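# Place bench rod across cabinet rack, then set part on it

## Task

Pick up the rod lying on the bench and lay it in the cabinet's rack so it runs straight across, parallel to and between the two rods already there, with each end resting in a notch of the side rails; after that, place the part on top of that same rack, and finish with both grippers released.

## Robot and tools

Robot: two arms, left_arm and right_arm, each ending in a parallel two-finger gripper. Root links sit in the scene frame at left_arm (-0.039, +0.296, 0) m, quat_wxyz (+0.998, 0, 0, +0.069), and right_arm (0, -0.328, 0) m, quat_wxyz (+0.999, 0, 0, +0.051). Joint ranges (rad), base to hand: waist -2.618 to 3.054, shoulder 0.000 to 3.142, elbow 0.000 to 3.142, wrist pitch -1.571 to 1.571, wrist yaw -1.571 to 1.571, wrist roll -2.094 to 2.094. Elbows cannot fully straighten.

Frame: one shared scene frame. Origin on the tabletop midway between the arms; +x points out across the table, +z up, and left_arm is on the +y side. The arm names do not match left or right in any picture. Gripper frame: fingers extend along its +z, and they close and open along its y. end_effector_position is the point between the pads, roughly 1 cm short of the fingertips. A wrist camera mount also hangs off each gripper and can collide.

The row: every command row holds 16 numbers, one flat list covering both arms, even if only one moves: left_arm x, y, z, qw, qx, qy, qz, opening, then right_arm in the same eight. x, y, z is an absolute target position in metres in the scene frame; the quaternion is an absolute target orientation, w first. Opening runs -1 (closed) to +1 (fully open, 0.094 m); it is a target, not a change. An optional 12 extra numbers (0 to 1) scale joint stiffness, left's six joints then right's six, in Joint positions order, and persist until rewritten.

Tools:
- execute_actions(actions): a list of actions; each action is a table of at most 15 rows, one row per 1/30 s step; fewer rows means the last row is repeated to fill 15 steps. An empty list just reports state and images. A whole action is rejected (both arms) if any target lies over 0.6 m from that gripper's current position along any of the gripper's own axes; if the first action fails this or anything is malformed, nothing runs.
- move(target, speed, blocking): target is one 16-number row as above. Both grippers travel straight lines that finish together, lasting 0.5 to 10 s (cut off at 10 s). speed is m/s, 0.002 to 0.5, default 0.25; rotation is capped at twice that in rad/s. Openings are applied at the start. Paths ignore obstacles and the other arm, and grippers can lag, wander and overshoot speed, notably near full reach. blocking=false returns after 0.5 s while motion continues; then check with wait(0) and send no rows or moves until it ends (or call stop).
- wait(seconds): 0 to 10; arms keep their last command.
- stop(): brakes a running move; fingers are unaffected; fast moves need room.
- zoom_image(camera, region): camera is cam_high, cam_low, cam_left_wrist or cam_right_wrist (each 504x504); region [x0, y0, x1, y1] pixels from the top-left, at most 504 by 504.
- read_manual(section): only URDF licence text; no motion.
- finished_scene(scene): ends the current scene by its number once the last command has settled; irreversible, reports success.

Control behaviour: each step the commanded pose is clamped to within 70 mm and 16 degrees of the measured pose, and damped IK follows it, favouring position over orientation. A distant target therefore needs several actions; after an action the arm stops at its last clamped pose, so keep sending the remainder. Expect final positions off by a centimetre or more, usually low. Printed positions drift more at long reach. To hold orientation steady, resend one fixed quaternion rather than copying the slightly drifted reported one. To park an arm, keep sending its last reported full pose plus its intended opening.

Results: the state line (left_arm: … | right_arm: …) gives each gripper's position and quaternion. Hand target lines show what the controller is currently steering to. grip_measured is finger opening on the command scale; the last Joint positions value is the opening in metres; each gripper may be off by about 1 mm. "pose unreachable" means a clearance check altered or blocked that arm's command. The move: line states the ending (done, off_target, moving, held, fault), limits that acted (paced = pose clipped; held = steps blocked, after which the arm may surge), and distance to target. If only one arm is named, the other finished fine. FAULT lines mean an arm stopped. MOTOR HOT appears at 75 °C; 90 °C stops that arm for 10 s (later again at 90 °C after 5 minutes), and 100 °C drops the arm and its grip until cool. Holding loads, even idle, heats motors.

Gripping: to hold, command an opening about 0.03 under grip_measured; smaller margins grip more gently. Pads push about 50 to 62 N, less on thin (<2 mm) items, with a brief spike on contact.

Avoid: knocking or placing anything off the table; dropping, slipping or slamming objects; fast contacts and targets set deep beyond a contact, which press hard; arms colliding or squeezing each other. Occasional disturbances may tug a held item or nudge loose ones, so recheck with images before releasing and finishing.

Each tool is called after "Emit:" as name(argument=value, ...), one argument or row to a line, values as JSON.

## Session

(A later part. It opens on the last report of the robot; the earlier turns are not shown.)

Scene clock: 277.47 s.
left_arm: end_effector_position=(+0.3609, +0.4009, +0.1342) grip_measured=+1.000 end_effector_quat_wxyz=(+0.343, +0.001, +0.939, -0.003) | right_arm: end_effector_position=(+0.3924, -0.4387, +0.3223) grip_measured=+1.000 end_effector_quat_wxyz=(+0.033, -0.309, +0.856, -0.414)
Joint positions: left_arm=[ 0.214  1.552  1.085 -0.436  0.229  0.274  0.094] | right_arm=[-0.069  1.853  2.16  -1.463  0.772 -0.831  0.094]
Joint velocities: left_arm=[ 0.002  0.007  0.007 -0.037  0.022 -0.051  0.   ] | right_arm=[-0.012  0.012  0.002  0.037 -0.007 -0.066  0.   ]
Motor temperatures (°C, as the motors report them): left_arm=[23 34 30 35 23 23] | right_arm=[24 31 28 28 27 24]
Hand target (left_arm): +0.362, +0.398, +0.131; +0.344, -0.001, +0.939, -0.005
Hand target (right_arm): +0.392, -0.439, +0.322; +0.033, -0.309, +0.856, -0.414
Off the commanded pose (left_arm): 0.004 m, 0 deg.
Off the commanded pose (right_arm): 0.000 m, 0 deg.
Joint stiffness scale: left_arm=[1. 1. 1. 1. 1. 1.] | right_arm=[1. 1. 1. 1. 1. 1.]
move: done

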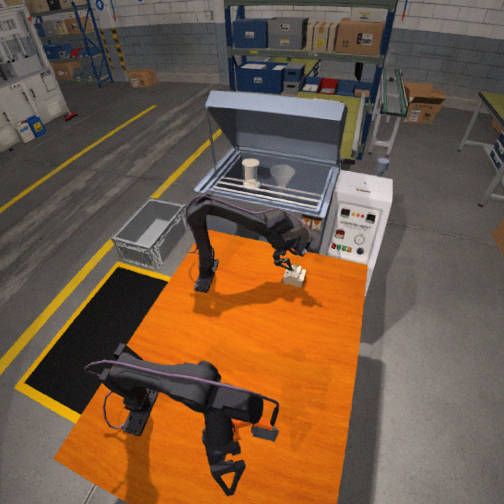

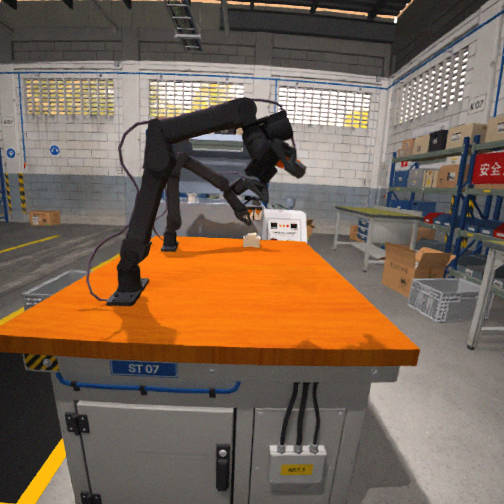

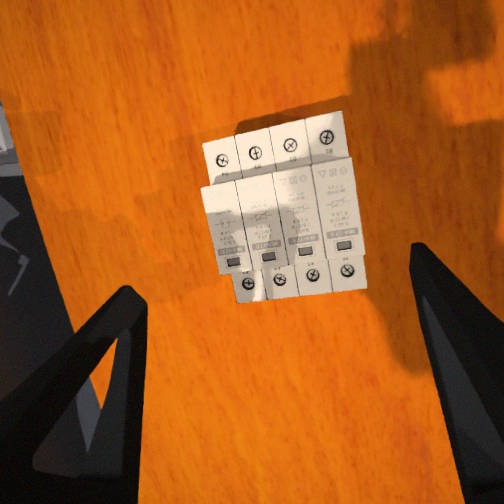

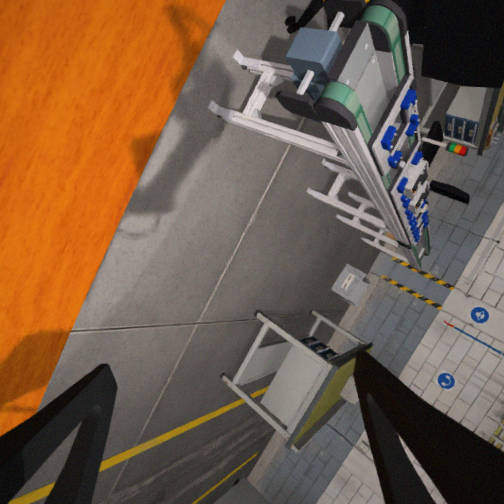

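Emit:
move(
  target=[0.396,0.396,0.048,0.342,0,0.94,0,1,0.3924,-0.4387,0.3223,0.033,-0.309,0.856,-0.414,1],
  speed=0.08,
)

Emit:
move(
  target=[0.396,0.396,0.048,0.342,0,0.94,0,0.4,0.3924,-0.4387,0.3223,0.033,-0.309,0.856,-0.414,1],
)

Emit:
move(
  target=[0.33,0.5,0.35,0.369,-0.387,0.828,0.172,0.4,0.3924,-0.4387,0.3223,0.033,-0.309,0.856,-0.414,1],
  speed=0.15,
)

Emit:
move(
  target=[0.22,0.79,0.35,0.369,-0.387,0.828,0.172,0.4,0.3924,-0.4387,0.3223,0.033,-0.309,0.856,-0.414,1],
  speed=0.12,
)

Scene clock: 284.97 s.
left_arm: end_effector_position=(+0.3973, +0.4003, +0.0527) grip_measured=+1.000 end_effector_quat_wxyz=(+0.344, +0.001, +0.939, +0.003) | right_arm: end_effector_position=(+0.3924, -0.4387, +0.3223) grip_measured=+1.000 end_effector_quat_wxyz=(+0.033, -0.309, +0.856, -0.414)
Joint positions: left_arm=[ 0.171  1.796  1.003 -0.1    0.194  0.243  0.094] | right_arm=[-0.069  1.853  2.16  -1.463  0.772 -0.831  0.094]
Joint velocities: left_arm=[-0.007  0.007 -0.007  0.022  0.007  0.051  0.   ] | right_arm=[ 0.027 -0.007  0.002  0.007 -0.007 -0.037  0.   ]
Motor temperatures (°C, as the motors report them): left_arm=[23 33 30 35 23 23] | right_arm=[24 31 28 28 27 24]
Hand target (left_arm): +0.396, +0.396, +0.048; +0.342, +0.000, +0.940, -0.000
Hand target (right_arm): +0.392, -0.439, +0.322; +0.033, -0.309, +0.856, -0.414
Off the commanded pose (left_arm): 0.006 m, 0 deg.
Off the commanded pose (right_arm): 0.000 m, 0 deg.
Joint stiffness scale: left_arm=[1. 1. 1. 1. 1. 1.] | right_arm=[1. 1. 1. 1. 1. 1.]
move: done

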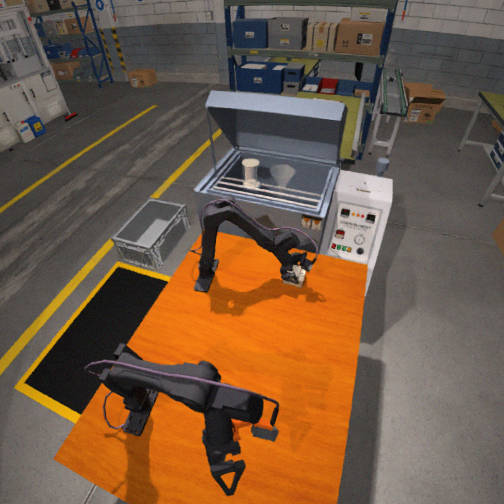

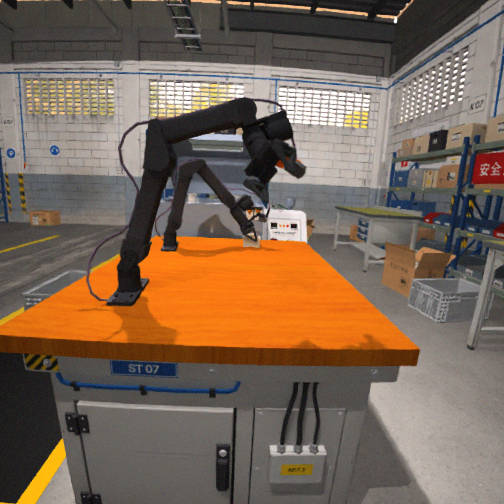

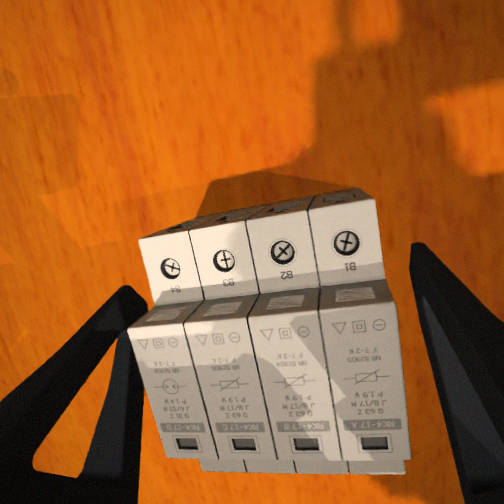

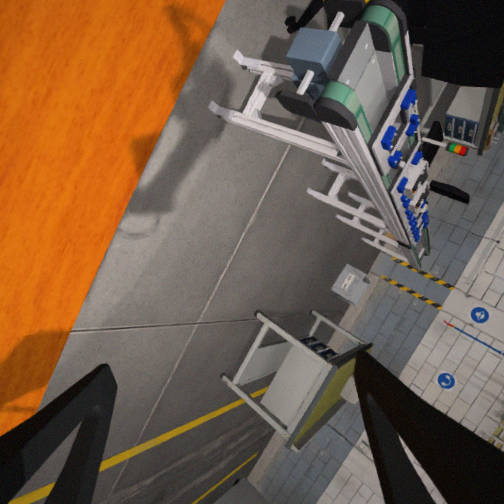

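Scene clock: 285.67 s.
left_arm: end_effector_position=(+0.3971, +0.4003, +0.0526) grip_measured=+0.525 end_effector_quat_wxyz=(+0.343, +0.001, +0.939, +0.003) | right_arm: end_effector_position=(+0.3924, -0.4387, +0.3223) grip_measured=+1.000 end_effector_quat_wxyz=(+0.033, -0.309, +0.856, -0.414)
Joint positions: left_arm=[ 0.171  1.796  1.003 -0.1    0.193  0.243  0.072] | right_arm=[-0.069  1.853  2.16  -1.463  0.772 -0.831  0.094]
Joint velocities: left_arm=[-0.007  0.002 -0.027 -0.037 -0.022 -0.051 -0.001] | right_arm=[ 0.012  0.002  0.002  0.022  0.022 -0.037  0.   ]
Motor temperatures (°C, as the motors report them): left_arm=[23 33 30 35 23 23] | right_arm=[24 31 28 28 27 24]
Hand target (left_arm): +0.396, +0.396, +0.048; +0.342, +0.000, +0.940, -0.000
Hand target (right_arm): +0.392, -0.439, +0.322; +0.033, -0.309, +0.856, -0.414
Off the commanded pose (left_arm): 0.006 m, 0 deg.
Off the commanded pose (right_arm): 0.000 m, 0 deg.
Joint stiffness scale: left_arm=[1. 1. 1. 1. 1. 1.] | right_arm=[1. 1. 1. 1. 1. 1.]
move: done

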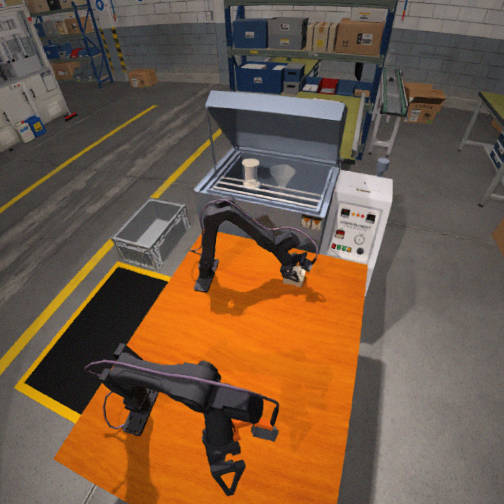

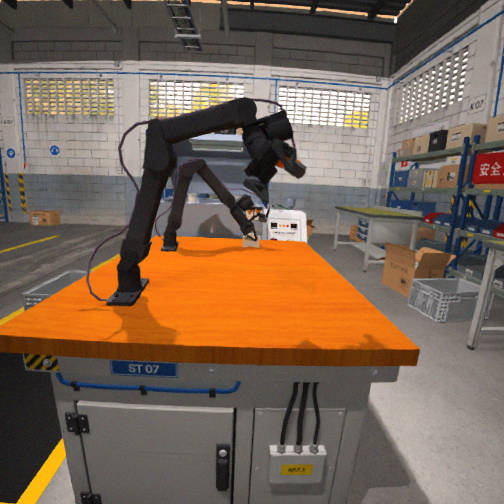

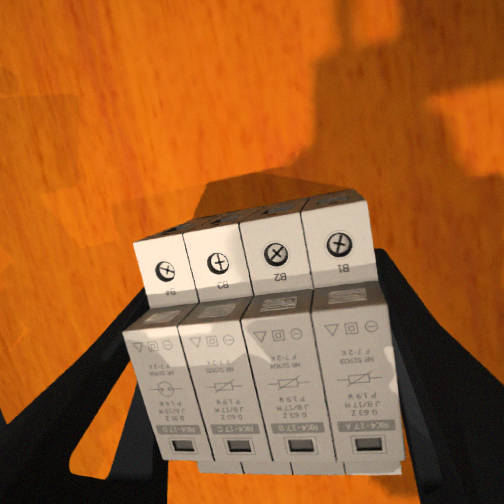

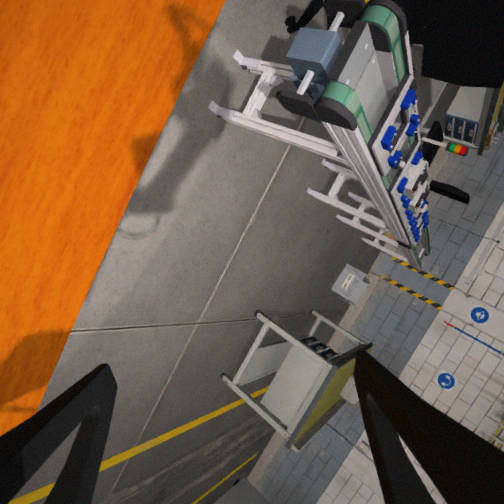

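Scene clock: 289.30 s.
left_arm: end_effector_position=(+0.3247, +0.4875, +0.3195) grip_measured=+0.524 end_effector_quat_wxyz=(+0.324, -0.371, +0.855, +0.159) | right_arm: end_effector_position=(+0.3924, -0.4387, +0.3223) grip_measured=+1.000 end_effector_quat_wxyz=(+0.033, -0.309, +0.856, -0.414)
Joint positions: left_arm=[ 0.195  1.648  1.924 -1.181 -0.349 -0.363  0.072] | right_arm=[-0.069  1.853  2.16  -1.463  0.772 -0.831  0.094]
Joint velocities: left_arm=[-0.017 -0.022 -0.002 -0.095  0.007 -0.066 -0.   ] | right_arm=[ 0.022 -0.002  0.002  0.037 -0.007  0.051  0.   ]
Motor temperatures (°C, as the motors report them): left_arm=[23 34 30 36 23 23] | right_arm=[24 31 28 28 27 24]
Hand target (left_arm): +0.326, +0.498, +0.350; +0.371, -0.387, +0.827, +0.171
Hand target (right_arm): +0.392, -0.439, +0.322; +0.033, -0.309, +0.856, -0.414
Off the commanded pose (left_arm): 0.033 m, 6 deg.
Off the commanded pose (right_arm): 0.000 m, 0 deg.
Joint stiffness scale: left_arm=[1. 1. 1. 1. 1. 1.] | right_arm=[1. 1. 1. 1. 1. 1.]
move: off_target (left_arm)

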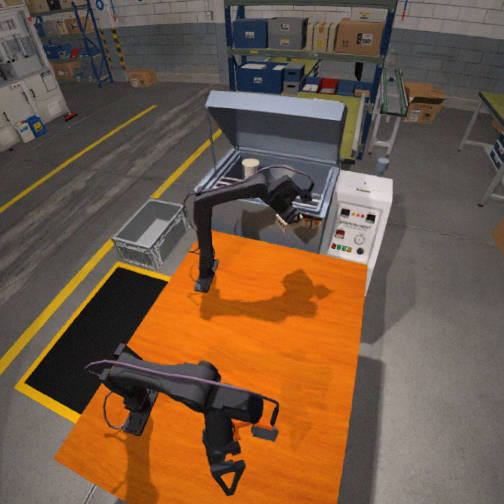

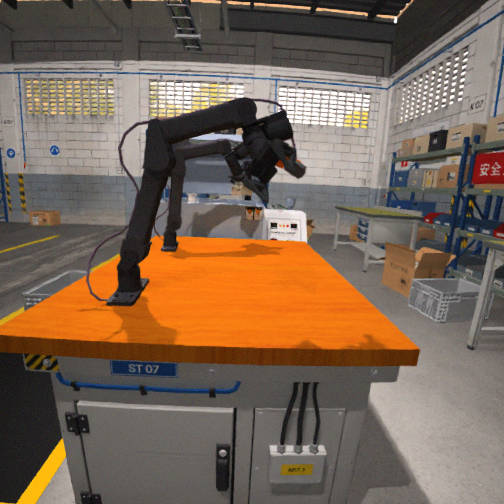

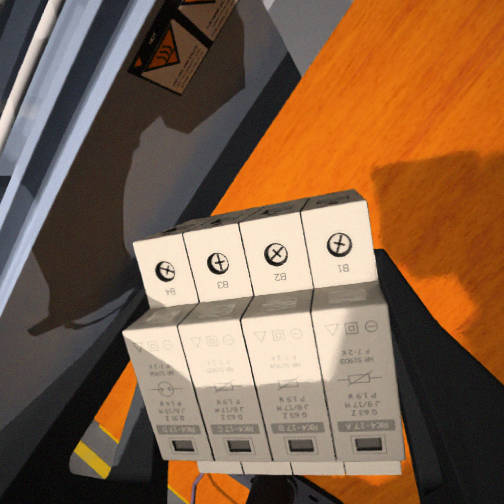

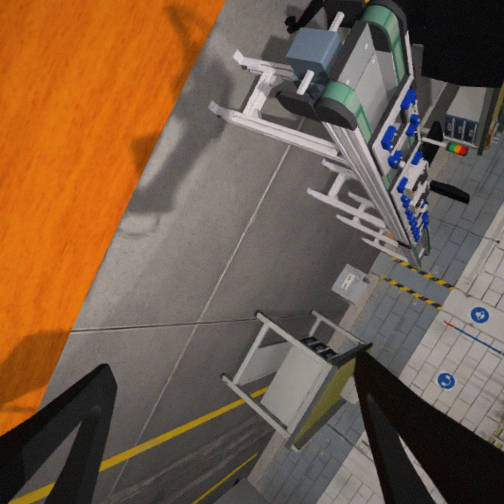

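Scene clock: 292.50 s.
left_arm: end_effector_position=(+0.2126, +0.7864, +0.3082) grip_measured=+0.524 end_effector_quat_wxyz=(+0.339, -0.403, +0.834, +0.166) | right_arm: end_effector_position=(+0.3924, -0.4387, +0.3223) grip_measured=+1.000 end_effector_quat_wxyz=(+0.033, -0.309, +0.856, -0.414)
Joint positions: left_arm=[ 1.011  2.31   2.826 -1.328  0.17   0.181  0.072] | right_arm=[-0.069  1.853  2.16  -1.463  0.772 -0.831  0.094]
Joint velocities: left_arm=[ 0.007 -0.002 -0.002  0.007  0.081 -0.007  0.001] | right_arm=[-0.002 -0.012  0.007 -0.066  0.007 -0.007  0.   ]
Motor temperatures (°C, as the motors report them): left_arm=[24 34 30 36 23 23] | right_arm=[24 31 28 28 27 24]
Hand target (left_arm): +0.216, +0.788, +0.349; +0.389, -0.379, +0.816, +0.197
Hand target (right_arm): +0.392, -0.439, +0.322; +0.033, -0.309, +0.856, -0.414
Off the commanded pose (left_arm): 0.043 m, 4 deg.
Off the commanded pose (right_arm): 0.000 m, 0 deg.
Joint stiffness scale: left_arm=[1. 1. 1. 1. 1. 1.] | right_arm=[1. 1. 1. 1. 1. 1.]
elbow stopped short (left arm): the move would have taken joint 3 (elbow) straighter than the controller allows; a more bent joint 3 avoids this.
move: off_target (left_arm)

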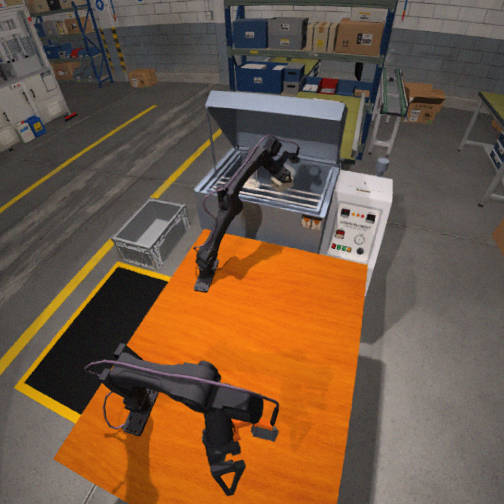

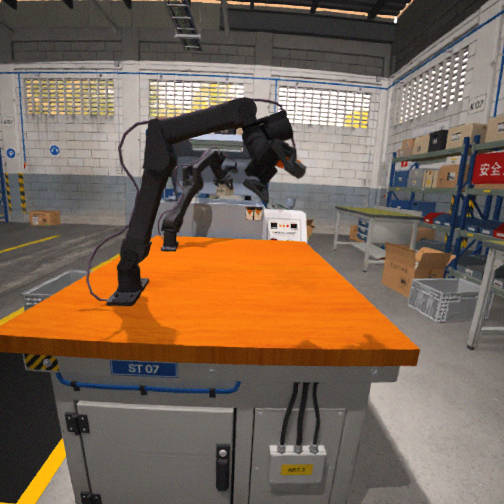

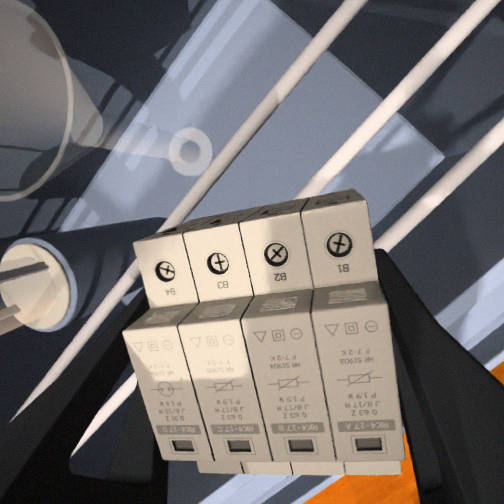

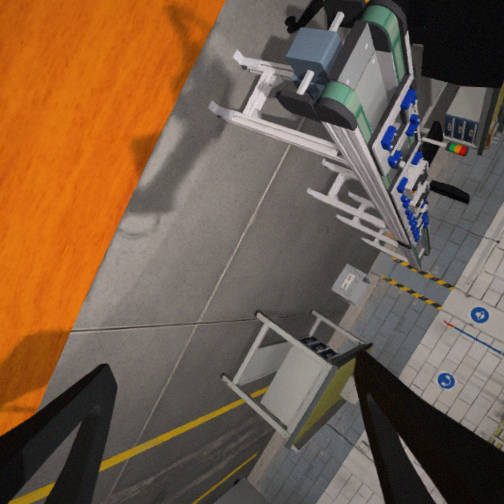

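Emit:
execute_actions(
  actions=[
    [[0.2,0.8,0.335,0.369,-0.387,0.828,0.172,0.4,0.3924,-0.4387,0.3223,0.033,-0.309,0.856,-0.414,1]],
    [[0.19,0.805,0.32,0.369,-0.387,0.828,0.172,0.4,0.3924,-0.4387,0.3223,0.033,-0.309,0.856,-0.414,1]],
    [[0.19,0.805,0.31,0.369,-0.387,0.828,0.172,0.4,0.3924,-0.4387,0.3223,0.033,-0.309,0.856,-0.414,1]],
    [[0.19,0.805,0.31,0.369,-0.387,0.828,0.172,0.4,0.3924,-0.4387,0.3223,0.033,-0.309,0.856,-0.414,1]],
  ],
)

Scene clock: 298.97 s.
left_arm: end_effector_position=(+0.1857, +0.7966, +0.2732) grip_measured=+0.524 end_effector_quat_wxyz=(+0.316, -0.407, +0.846, +0.136) | right_arm: end_effector_position=(+0.3924, -0.4387, +0.3223) grip_measured=+1.000 end_effector_quat_wxyz=(+0.033, -0.309, +0.856, -0.414)
Joint positions: left_arm=[ 1.084  2.261  2.619 -1.26   0.233  0.243  0.072] | right_arm=[-0.069  1.853  2.16  -1.463  0.772 -0.831  0.094]
Joint velocities: left_arm=[-0.012 -0.061 -0.125  0.168 -0.007  0.066  0.001] | right_arm=[ 0.012 -0.017  0.002  0.007  0.037 -0.022  0.   ]
Motor temperatures (°C, as the motors report them): left_arm=[23 36 31 37 23 23] | right_arm=[24 31 28 28 27 24]
Hand target (left_arm): +0.189, +0.802, +0.311; +0.365, -0.386, +0.830, +0.169
Hand target (right_arm): +0.392, -0.439, +0.322; +0.033, -0.309, +0.856, -0.414
Off the commanded pose (left_arm): 0.038 m, 8 deg.
Off the commanded pose (right_arm): 0.000 m, 0 deg.
Joint stiffness scale: left_arm=[1. 1. 1. 1. 1. 1.] | right_arm=[1. 1. 1. 1. 1. 1.]
elbow stopped short (left arm): the move would have taken joint 3 (elbow) straighter than the controller allows; a more bent joint 3 avoids this.

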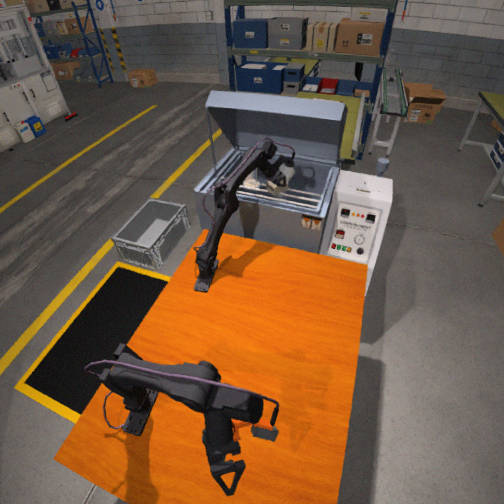

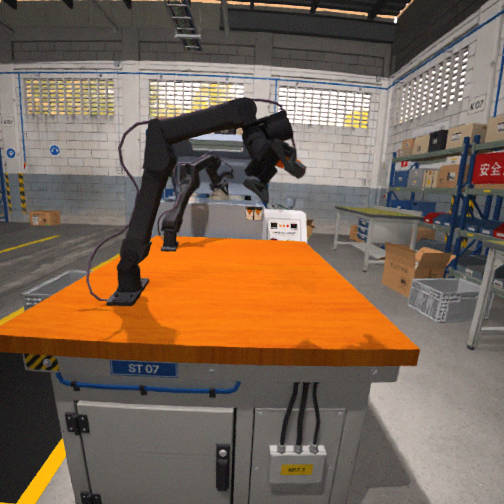

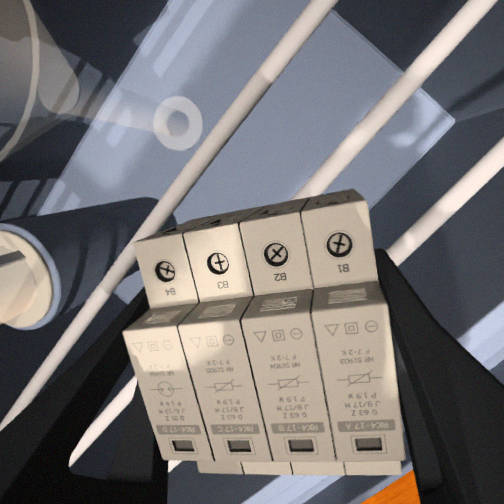

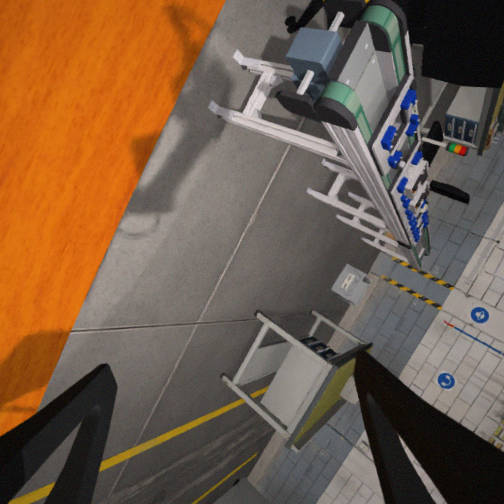

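Emit:
execute_actions(
  actions=[
    [[0.19,0.808,0.302,0.364,-0.387,0.828,0.182,0.4,0.3924,-0.4387,0.3223,0.033,-0.309,0.856,-0.414,1]],
    [[0.19,0.808,0.295,0.364,-0.387,0.828,0.182,0.4,0.3924,-0.4387,0.3223,0.033,-0.309,0.856,-0.414,1]],
    [[0.19,0.808,0.289,0.364,-0.387,0.828,0.182,0.4,0.3924,-0.4387,0.3223,0.033,-0.309,0.856,-0.414,1]],
    [[0.19,0.808,0.284,0.364,-0.387,0.828,0.182,0.4,0.3924,-0.4387,0.3223,0.033,-0.309,0.856,-0.414,1]],
  ],
)

Scene clock: 304.43 s.
left_arm: end_effector_position=(+0.1858, +0.8000, +0.2428) grip_measured=+0.524 end_effector_quat_wxyz=(+0.317, -0.407, +0.845, +0.141) | right_arm: end_effector_position=(+0.3924, -0.4387, +0.3223) grip_measured=+1.000 end_effector_quat_wxyz=(+0.033, -0.309, +0.856, -0.414)
Joint positions: left_arm=[ 1.084  2.143  2.278 -1.027  0.227  0.243  0.072] | right_arm=[-0.069  1.853  2.16  -1.463  0.772 -0.831  0.094]
Joint velocities: left_arm=[-0.002 -0.002  0.002  0.007  0.037 -0.081  0.   ] | right_arm=[-0.002 -0.002 -0.002 -0.007 -0.022  0.007  0.   ]
Motor temperatures (°C, as the motors report them): left_arm=[23 38 30 37 23 23] | right_arm=[24 31 28 28 27 24]
Hand target (left_arm): +0.189, +0.805, +0.285; +0.363, -0.386, +0.828, +0.181
Hand target (right_arm): +0.392, -0.439, +0.322; +0.033, -0.309, +0.856, -0.414
Off the commanded pose (left_arm): 0.042 m, 8 deg.
Off the commanded pose (right_arm): 0.000 m, 0 deg.
Joint stiffness scale: left_arm=[1. 1. 1. 1. 1. 1.] | right_arm=[1. 1. 1. 1. 1. 1.]

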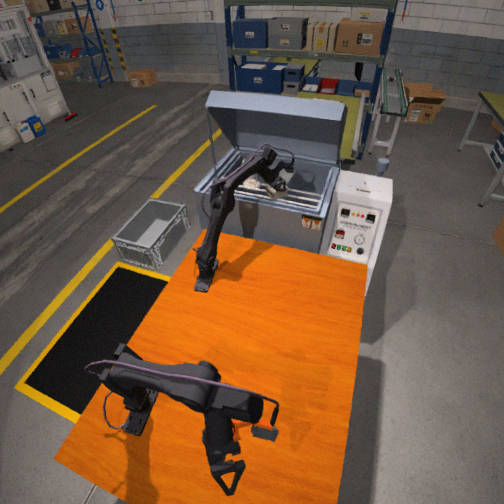

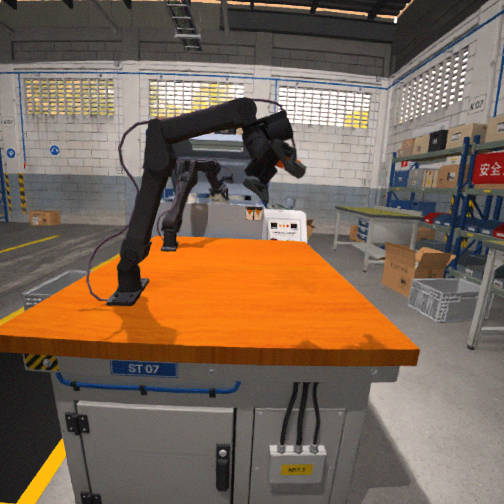

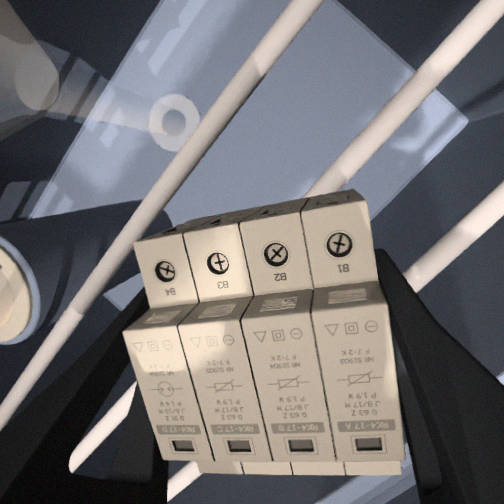

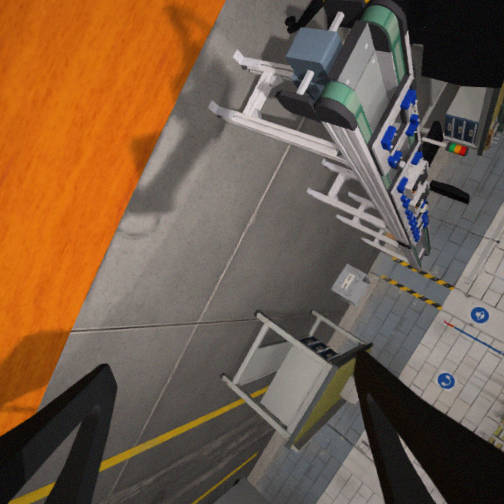

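Emit:
execute_actions(
  actions=[
    [[0.19,0.804,0.279,0.358,-0.39,0.831,0.178,0.4,0.3924,-0.4387,0.3223,0.033,-0.309,0.856,-0.414,1]],
    [[0.19,0.803,0.273,0.352,-0.392,0.834,0.173,0.4,0.3924,-0.4387,0.3223,0.033,-0.309,0.856,-0.414,1]],
  ],
)

Emit:
execute_actions(
  actions=[
    [[0.19,0.802,0.267,0.346,-0.394,0.836,0.168,0.4,0.3924,-0.4387,0.3223,0.033,-0.309,0.856,-0.414,1]],
    [[0.19,0.802,0.267,0.346,-0.394,0.836,0.168,0.82,0.3924,-0.4387,0.3223,0.033,-0.309,0.856,-0.414,1]],
    [[0.19,0.802,0.267,0.346,-0.394,0.836,0.168,0.82,0.3924,-0.4387,0.3223,0.033,-0.309,0.856,-0.414,1]],
  ],
)

Emit:
move(
  target=[0.14,0.73,0.35,0.346,-0.394,0.836,0.168,0.82,0.3924,-0.4387,0.3223,0.033,-0.309,0.856,-0.414,1],
  speed=0.1,
)

Emit:
zoom_image(
  camera="cam_high",
  region=[200,130,340,230],
)

Scene clock: 311.77 s.
left_arm: end_effector_position=(+0.1841, +0.7981, +0.2411) grip_measured=+0.524 end_effector_quat_wxyz=(+0.314, -0.408, +0.845, +0.142) | right_arm: end_effector_position=(+0.3924, -0.4387, +0.3223) grip_measured=+1.000 end_effector_quat_wxyz=(+0.033, -0.309, +0.856, -0.414)
Joint positions: left_arm=[ 1.084  2.13   2.253 -1.019  0.222  0.243  0.072] | right_arm=[-0.069  1.853  2.16  -1.463  0.772 -0.831  0.094]
Joint velocities: left_arm=[-0.002  0.007 -0.012 -0.051  0.007 -0.081  0.001] | right_arm=[-0.007  0.002  0.002 -0.022 -0.066 -0.037  0.   ]
Motor temperatures (°C, as the motors report them): left_arm=[23 39 30 38 23 23] | right_arm=[24 31 28 28 27 24]
Hand target (left_arm): +0.189, +0.801, +0.274; +0.351, -0.391, +0.833, +0.172
Hand target (right_arm): +0.392, -0.439, +0.322; +0.033, -0.309, +0.856, -0.414
Off the commanded pose (left_arm): 0.033 m, 6 deg.
Off the commanded pose (right_arm): 0.000 m, 0 deg.
Joint stiffness scale: left_arm=[1. 1. 1. 1. 1. 1.] | right_arm=[1. 1. 1. 1. 1. 1.]

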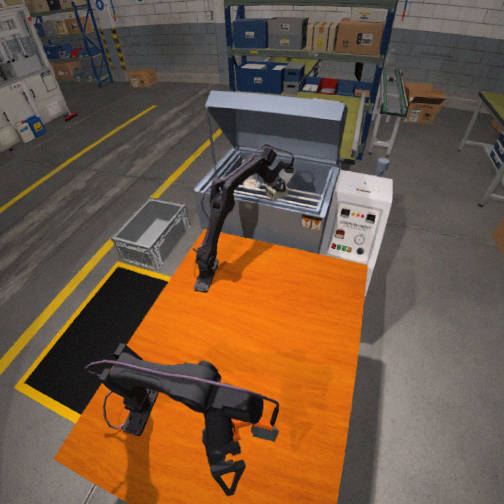

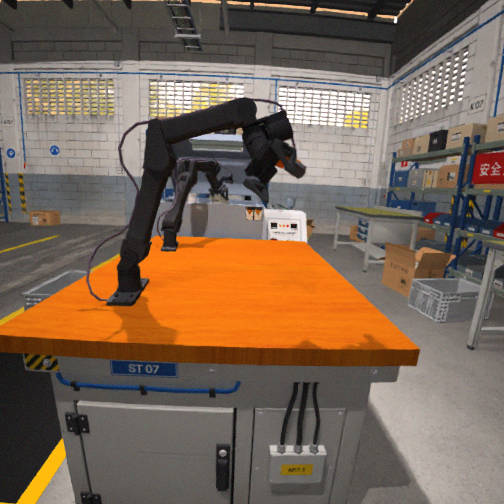

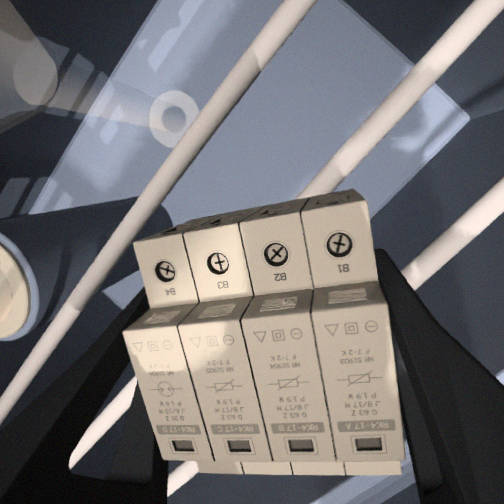

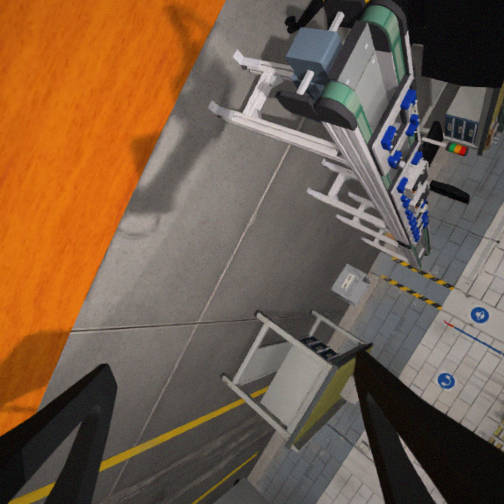

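Scene clock: 313.27 s.
left_arm: end_effector_position=(+0.1860, +0.8037, +0.2556) grip_measured=+0.818 end_effector_quat_wxyz=(+0.333, -0.402, +0.838, +0.161) | right_arm: end_effector_position=(+0.3924, -0.4387, +0.3223) grip_measured=+1.000 end_effector_quat_wxyz=(+0.033, -0.309, +0.856, -0.414)
Joint positions: left_arm=[ 1.084  2.115  2.253 -0.977  0.221  0.243  0.085] | right_arm=[-0.069  1.853  2.16  -1.463  0.772 -0.831  0.094]
Joint velocities: left_arm=[-0.002 -0.002 -0.012 -0.007 -0.022  0.007 -0.   ] | right_arm=[-0.012  0.017  0.002  0.007 -0.037 -0.022  0.   ]
Motor temperatures (°C, as the motors report them): left_arm=[23 39 30 38 23 23] | right_arm=[24 31 28 28 27 24]
Hand target (left_arm): +0.190, +0.802, +0.267; +0.346, -0.393, +0.835, +0.168
Hand target (right_arm): +0.392, -0.439, +0.322; +0.033, -0.309, +0.856, -0.414
Off the commanded pose (left_arm): 0.012 m, 2 deg.
Off the commanded pose (right_arm): 0.000 m, 0 deg.
Joint stiffness scale: left_arm=[1. 1. 1. 1. 1. 1.] | right_arm=[1. 1. 1. 1. 1. 1.]

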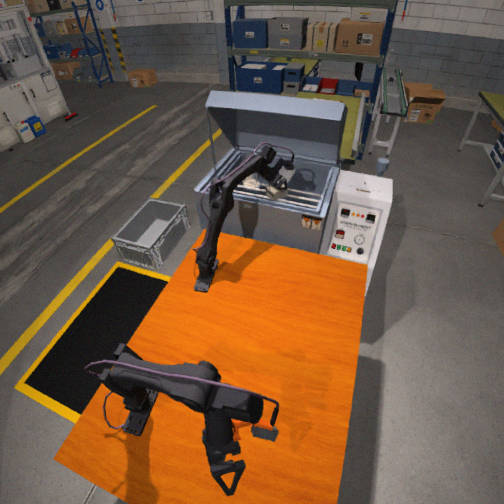

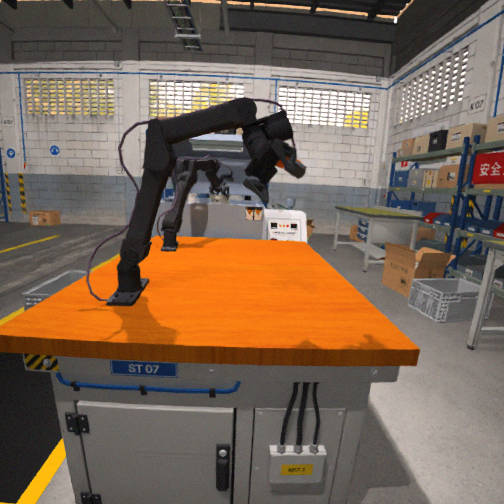

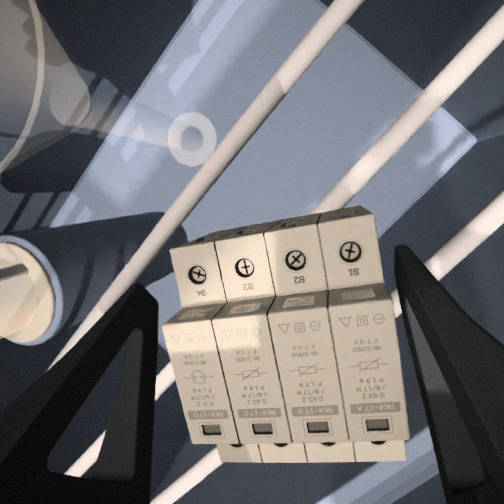

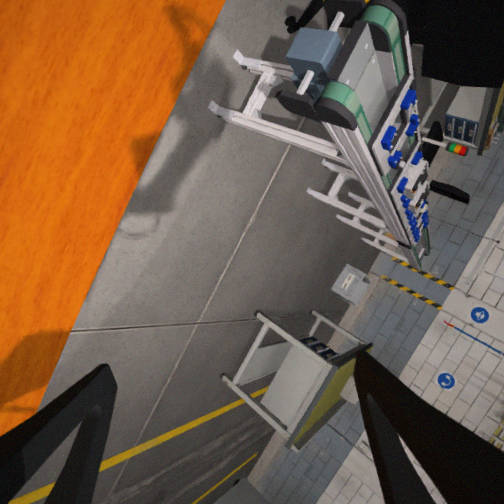

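Scene clock: 315.13 s.
left_arm: end_effector_position=(+0.1423, +0.7333, +0.3353) grip_measured=+0.818 end_effector_quat_wxyz=(+0.332, -0.400, +0.839, +0.162) | right_arm: end_effector_position=(+0.3924, -0.4387, +0.3223) grip_measured=+1.000 end_effector_quat_wxyz=(+0.033, -0.309, +0.856, -0.414)
Joint positions: left_arm=[ 1.132  1.913  2.311 -1.247  0.252  0.285  0.085] | right_arm=[-0.069  1.853  2.16  -1.463  0.772 -0.831  0.094]
Joint velocities: left_arm=[ 0.007  0.012 -0.017 -0.095 -0.037 -0.022 -0.   ] | right_arm=[ 0.002 -0.012 -0.007  0.051  0.037  0.007  0.   ]
Motor temperatures (°C, as the motors report them): left_arm=[23 39 30 38 23 23] | right_arm=[24 31 28 28 27 24]
Hand target (left_arm): +0.139, +0.730, +0.350; +0.345, -0.393, +0.835, +0.169
Hand target (right_arm): +0.392, -0.439, +0.322; +0.033, -0.309, +0.856, -0.414
Off the commanded pose (left_arm): 0.015 m, 2 deg.
Off the commanded pose (right_arm): 0.000 m, 0 deg.
Joint stiffness scale: left_arm=[1. 1. 1. 1. 1. 1.] | right_arm=[1. 1. 1. 1. 1. 1.]
move: off_target (left_arm)

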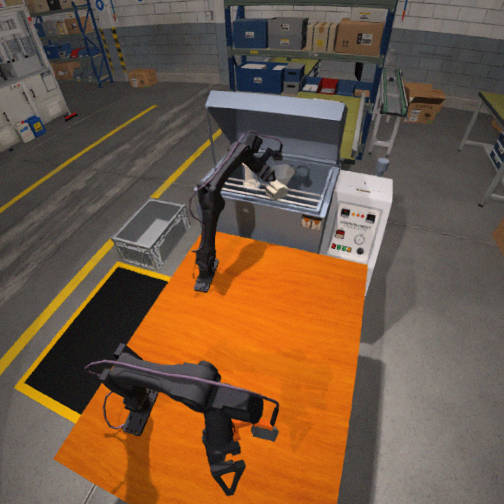

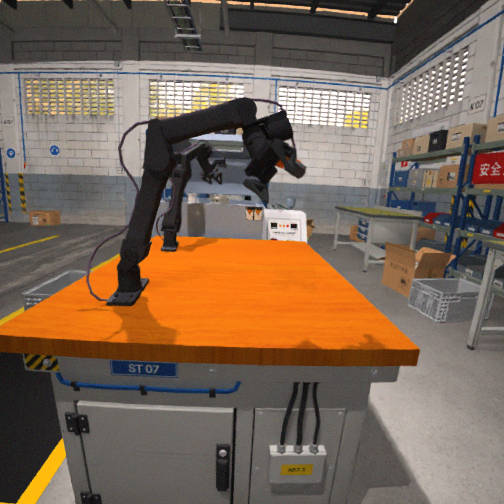

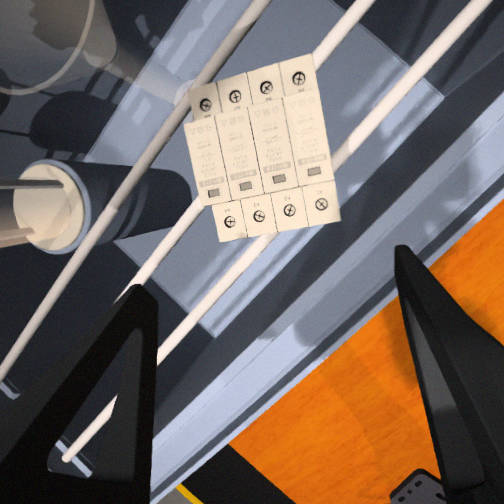

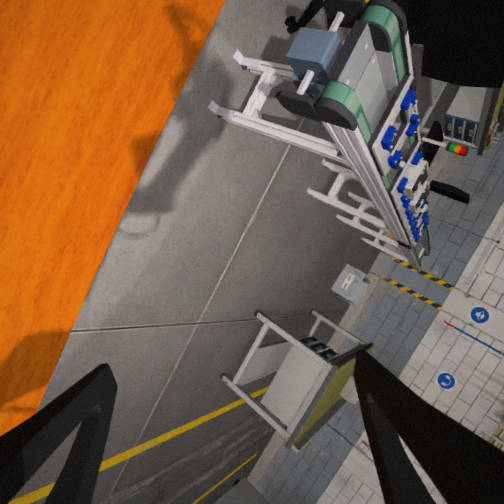

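Region (200, 130, 340, 230) of cam_high's 504x504 image, scaled by 3.600, with more detail than that image has; it fills the top 360 rows of this view, and the rest is white.

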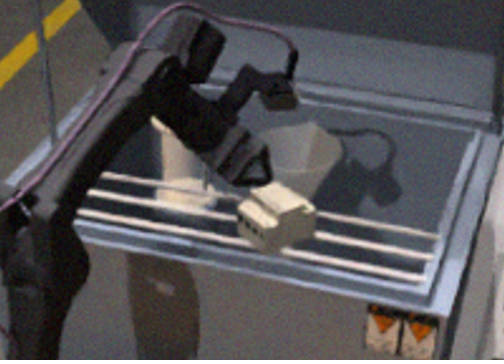

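Emit:
finished_scene(
  scene=1,
)

The scene is finished: the task was done.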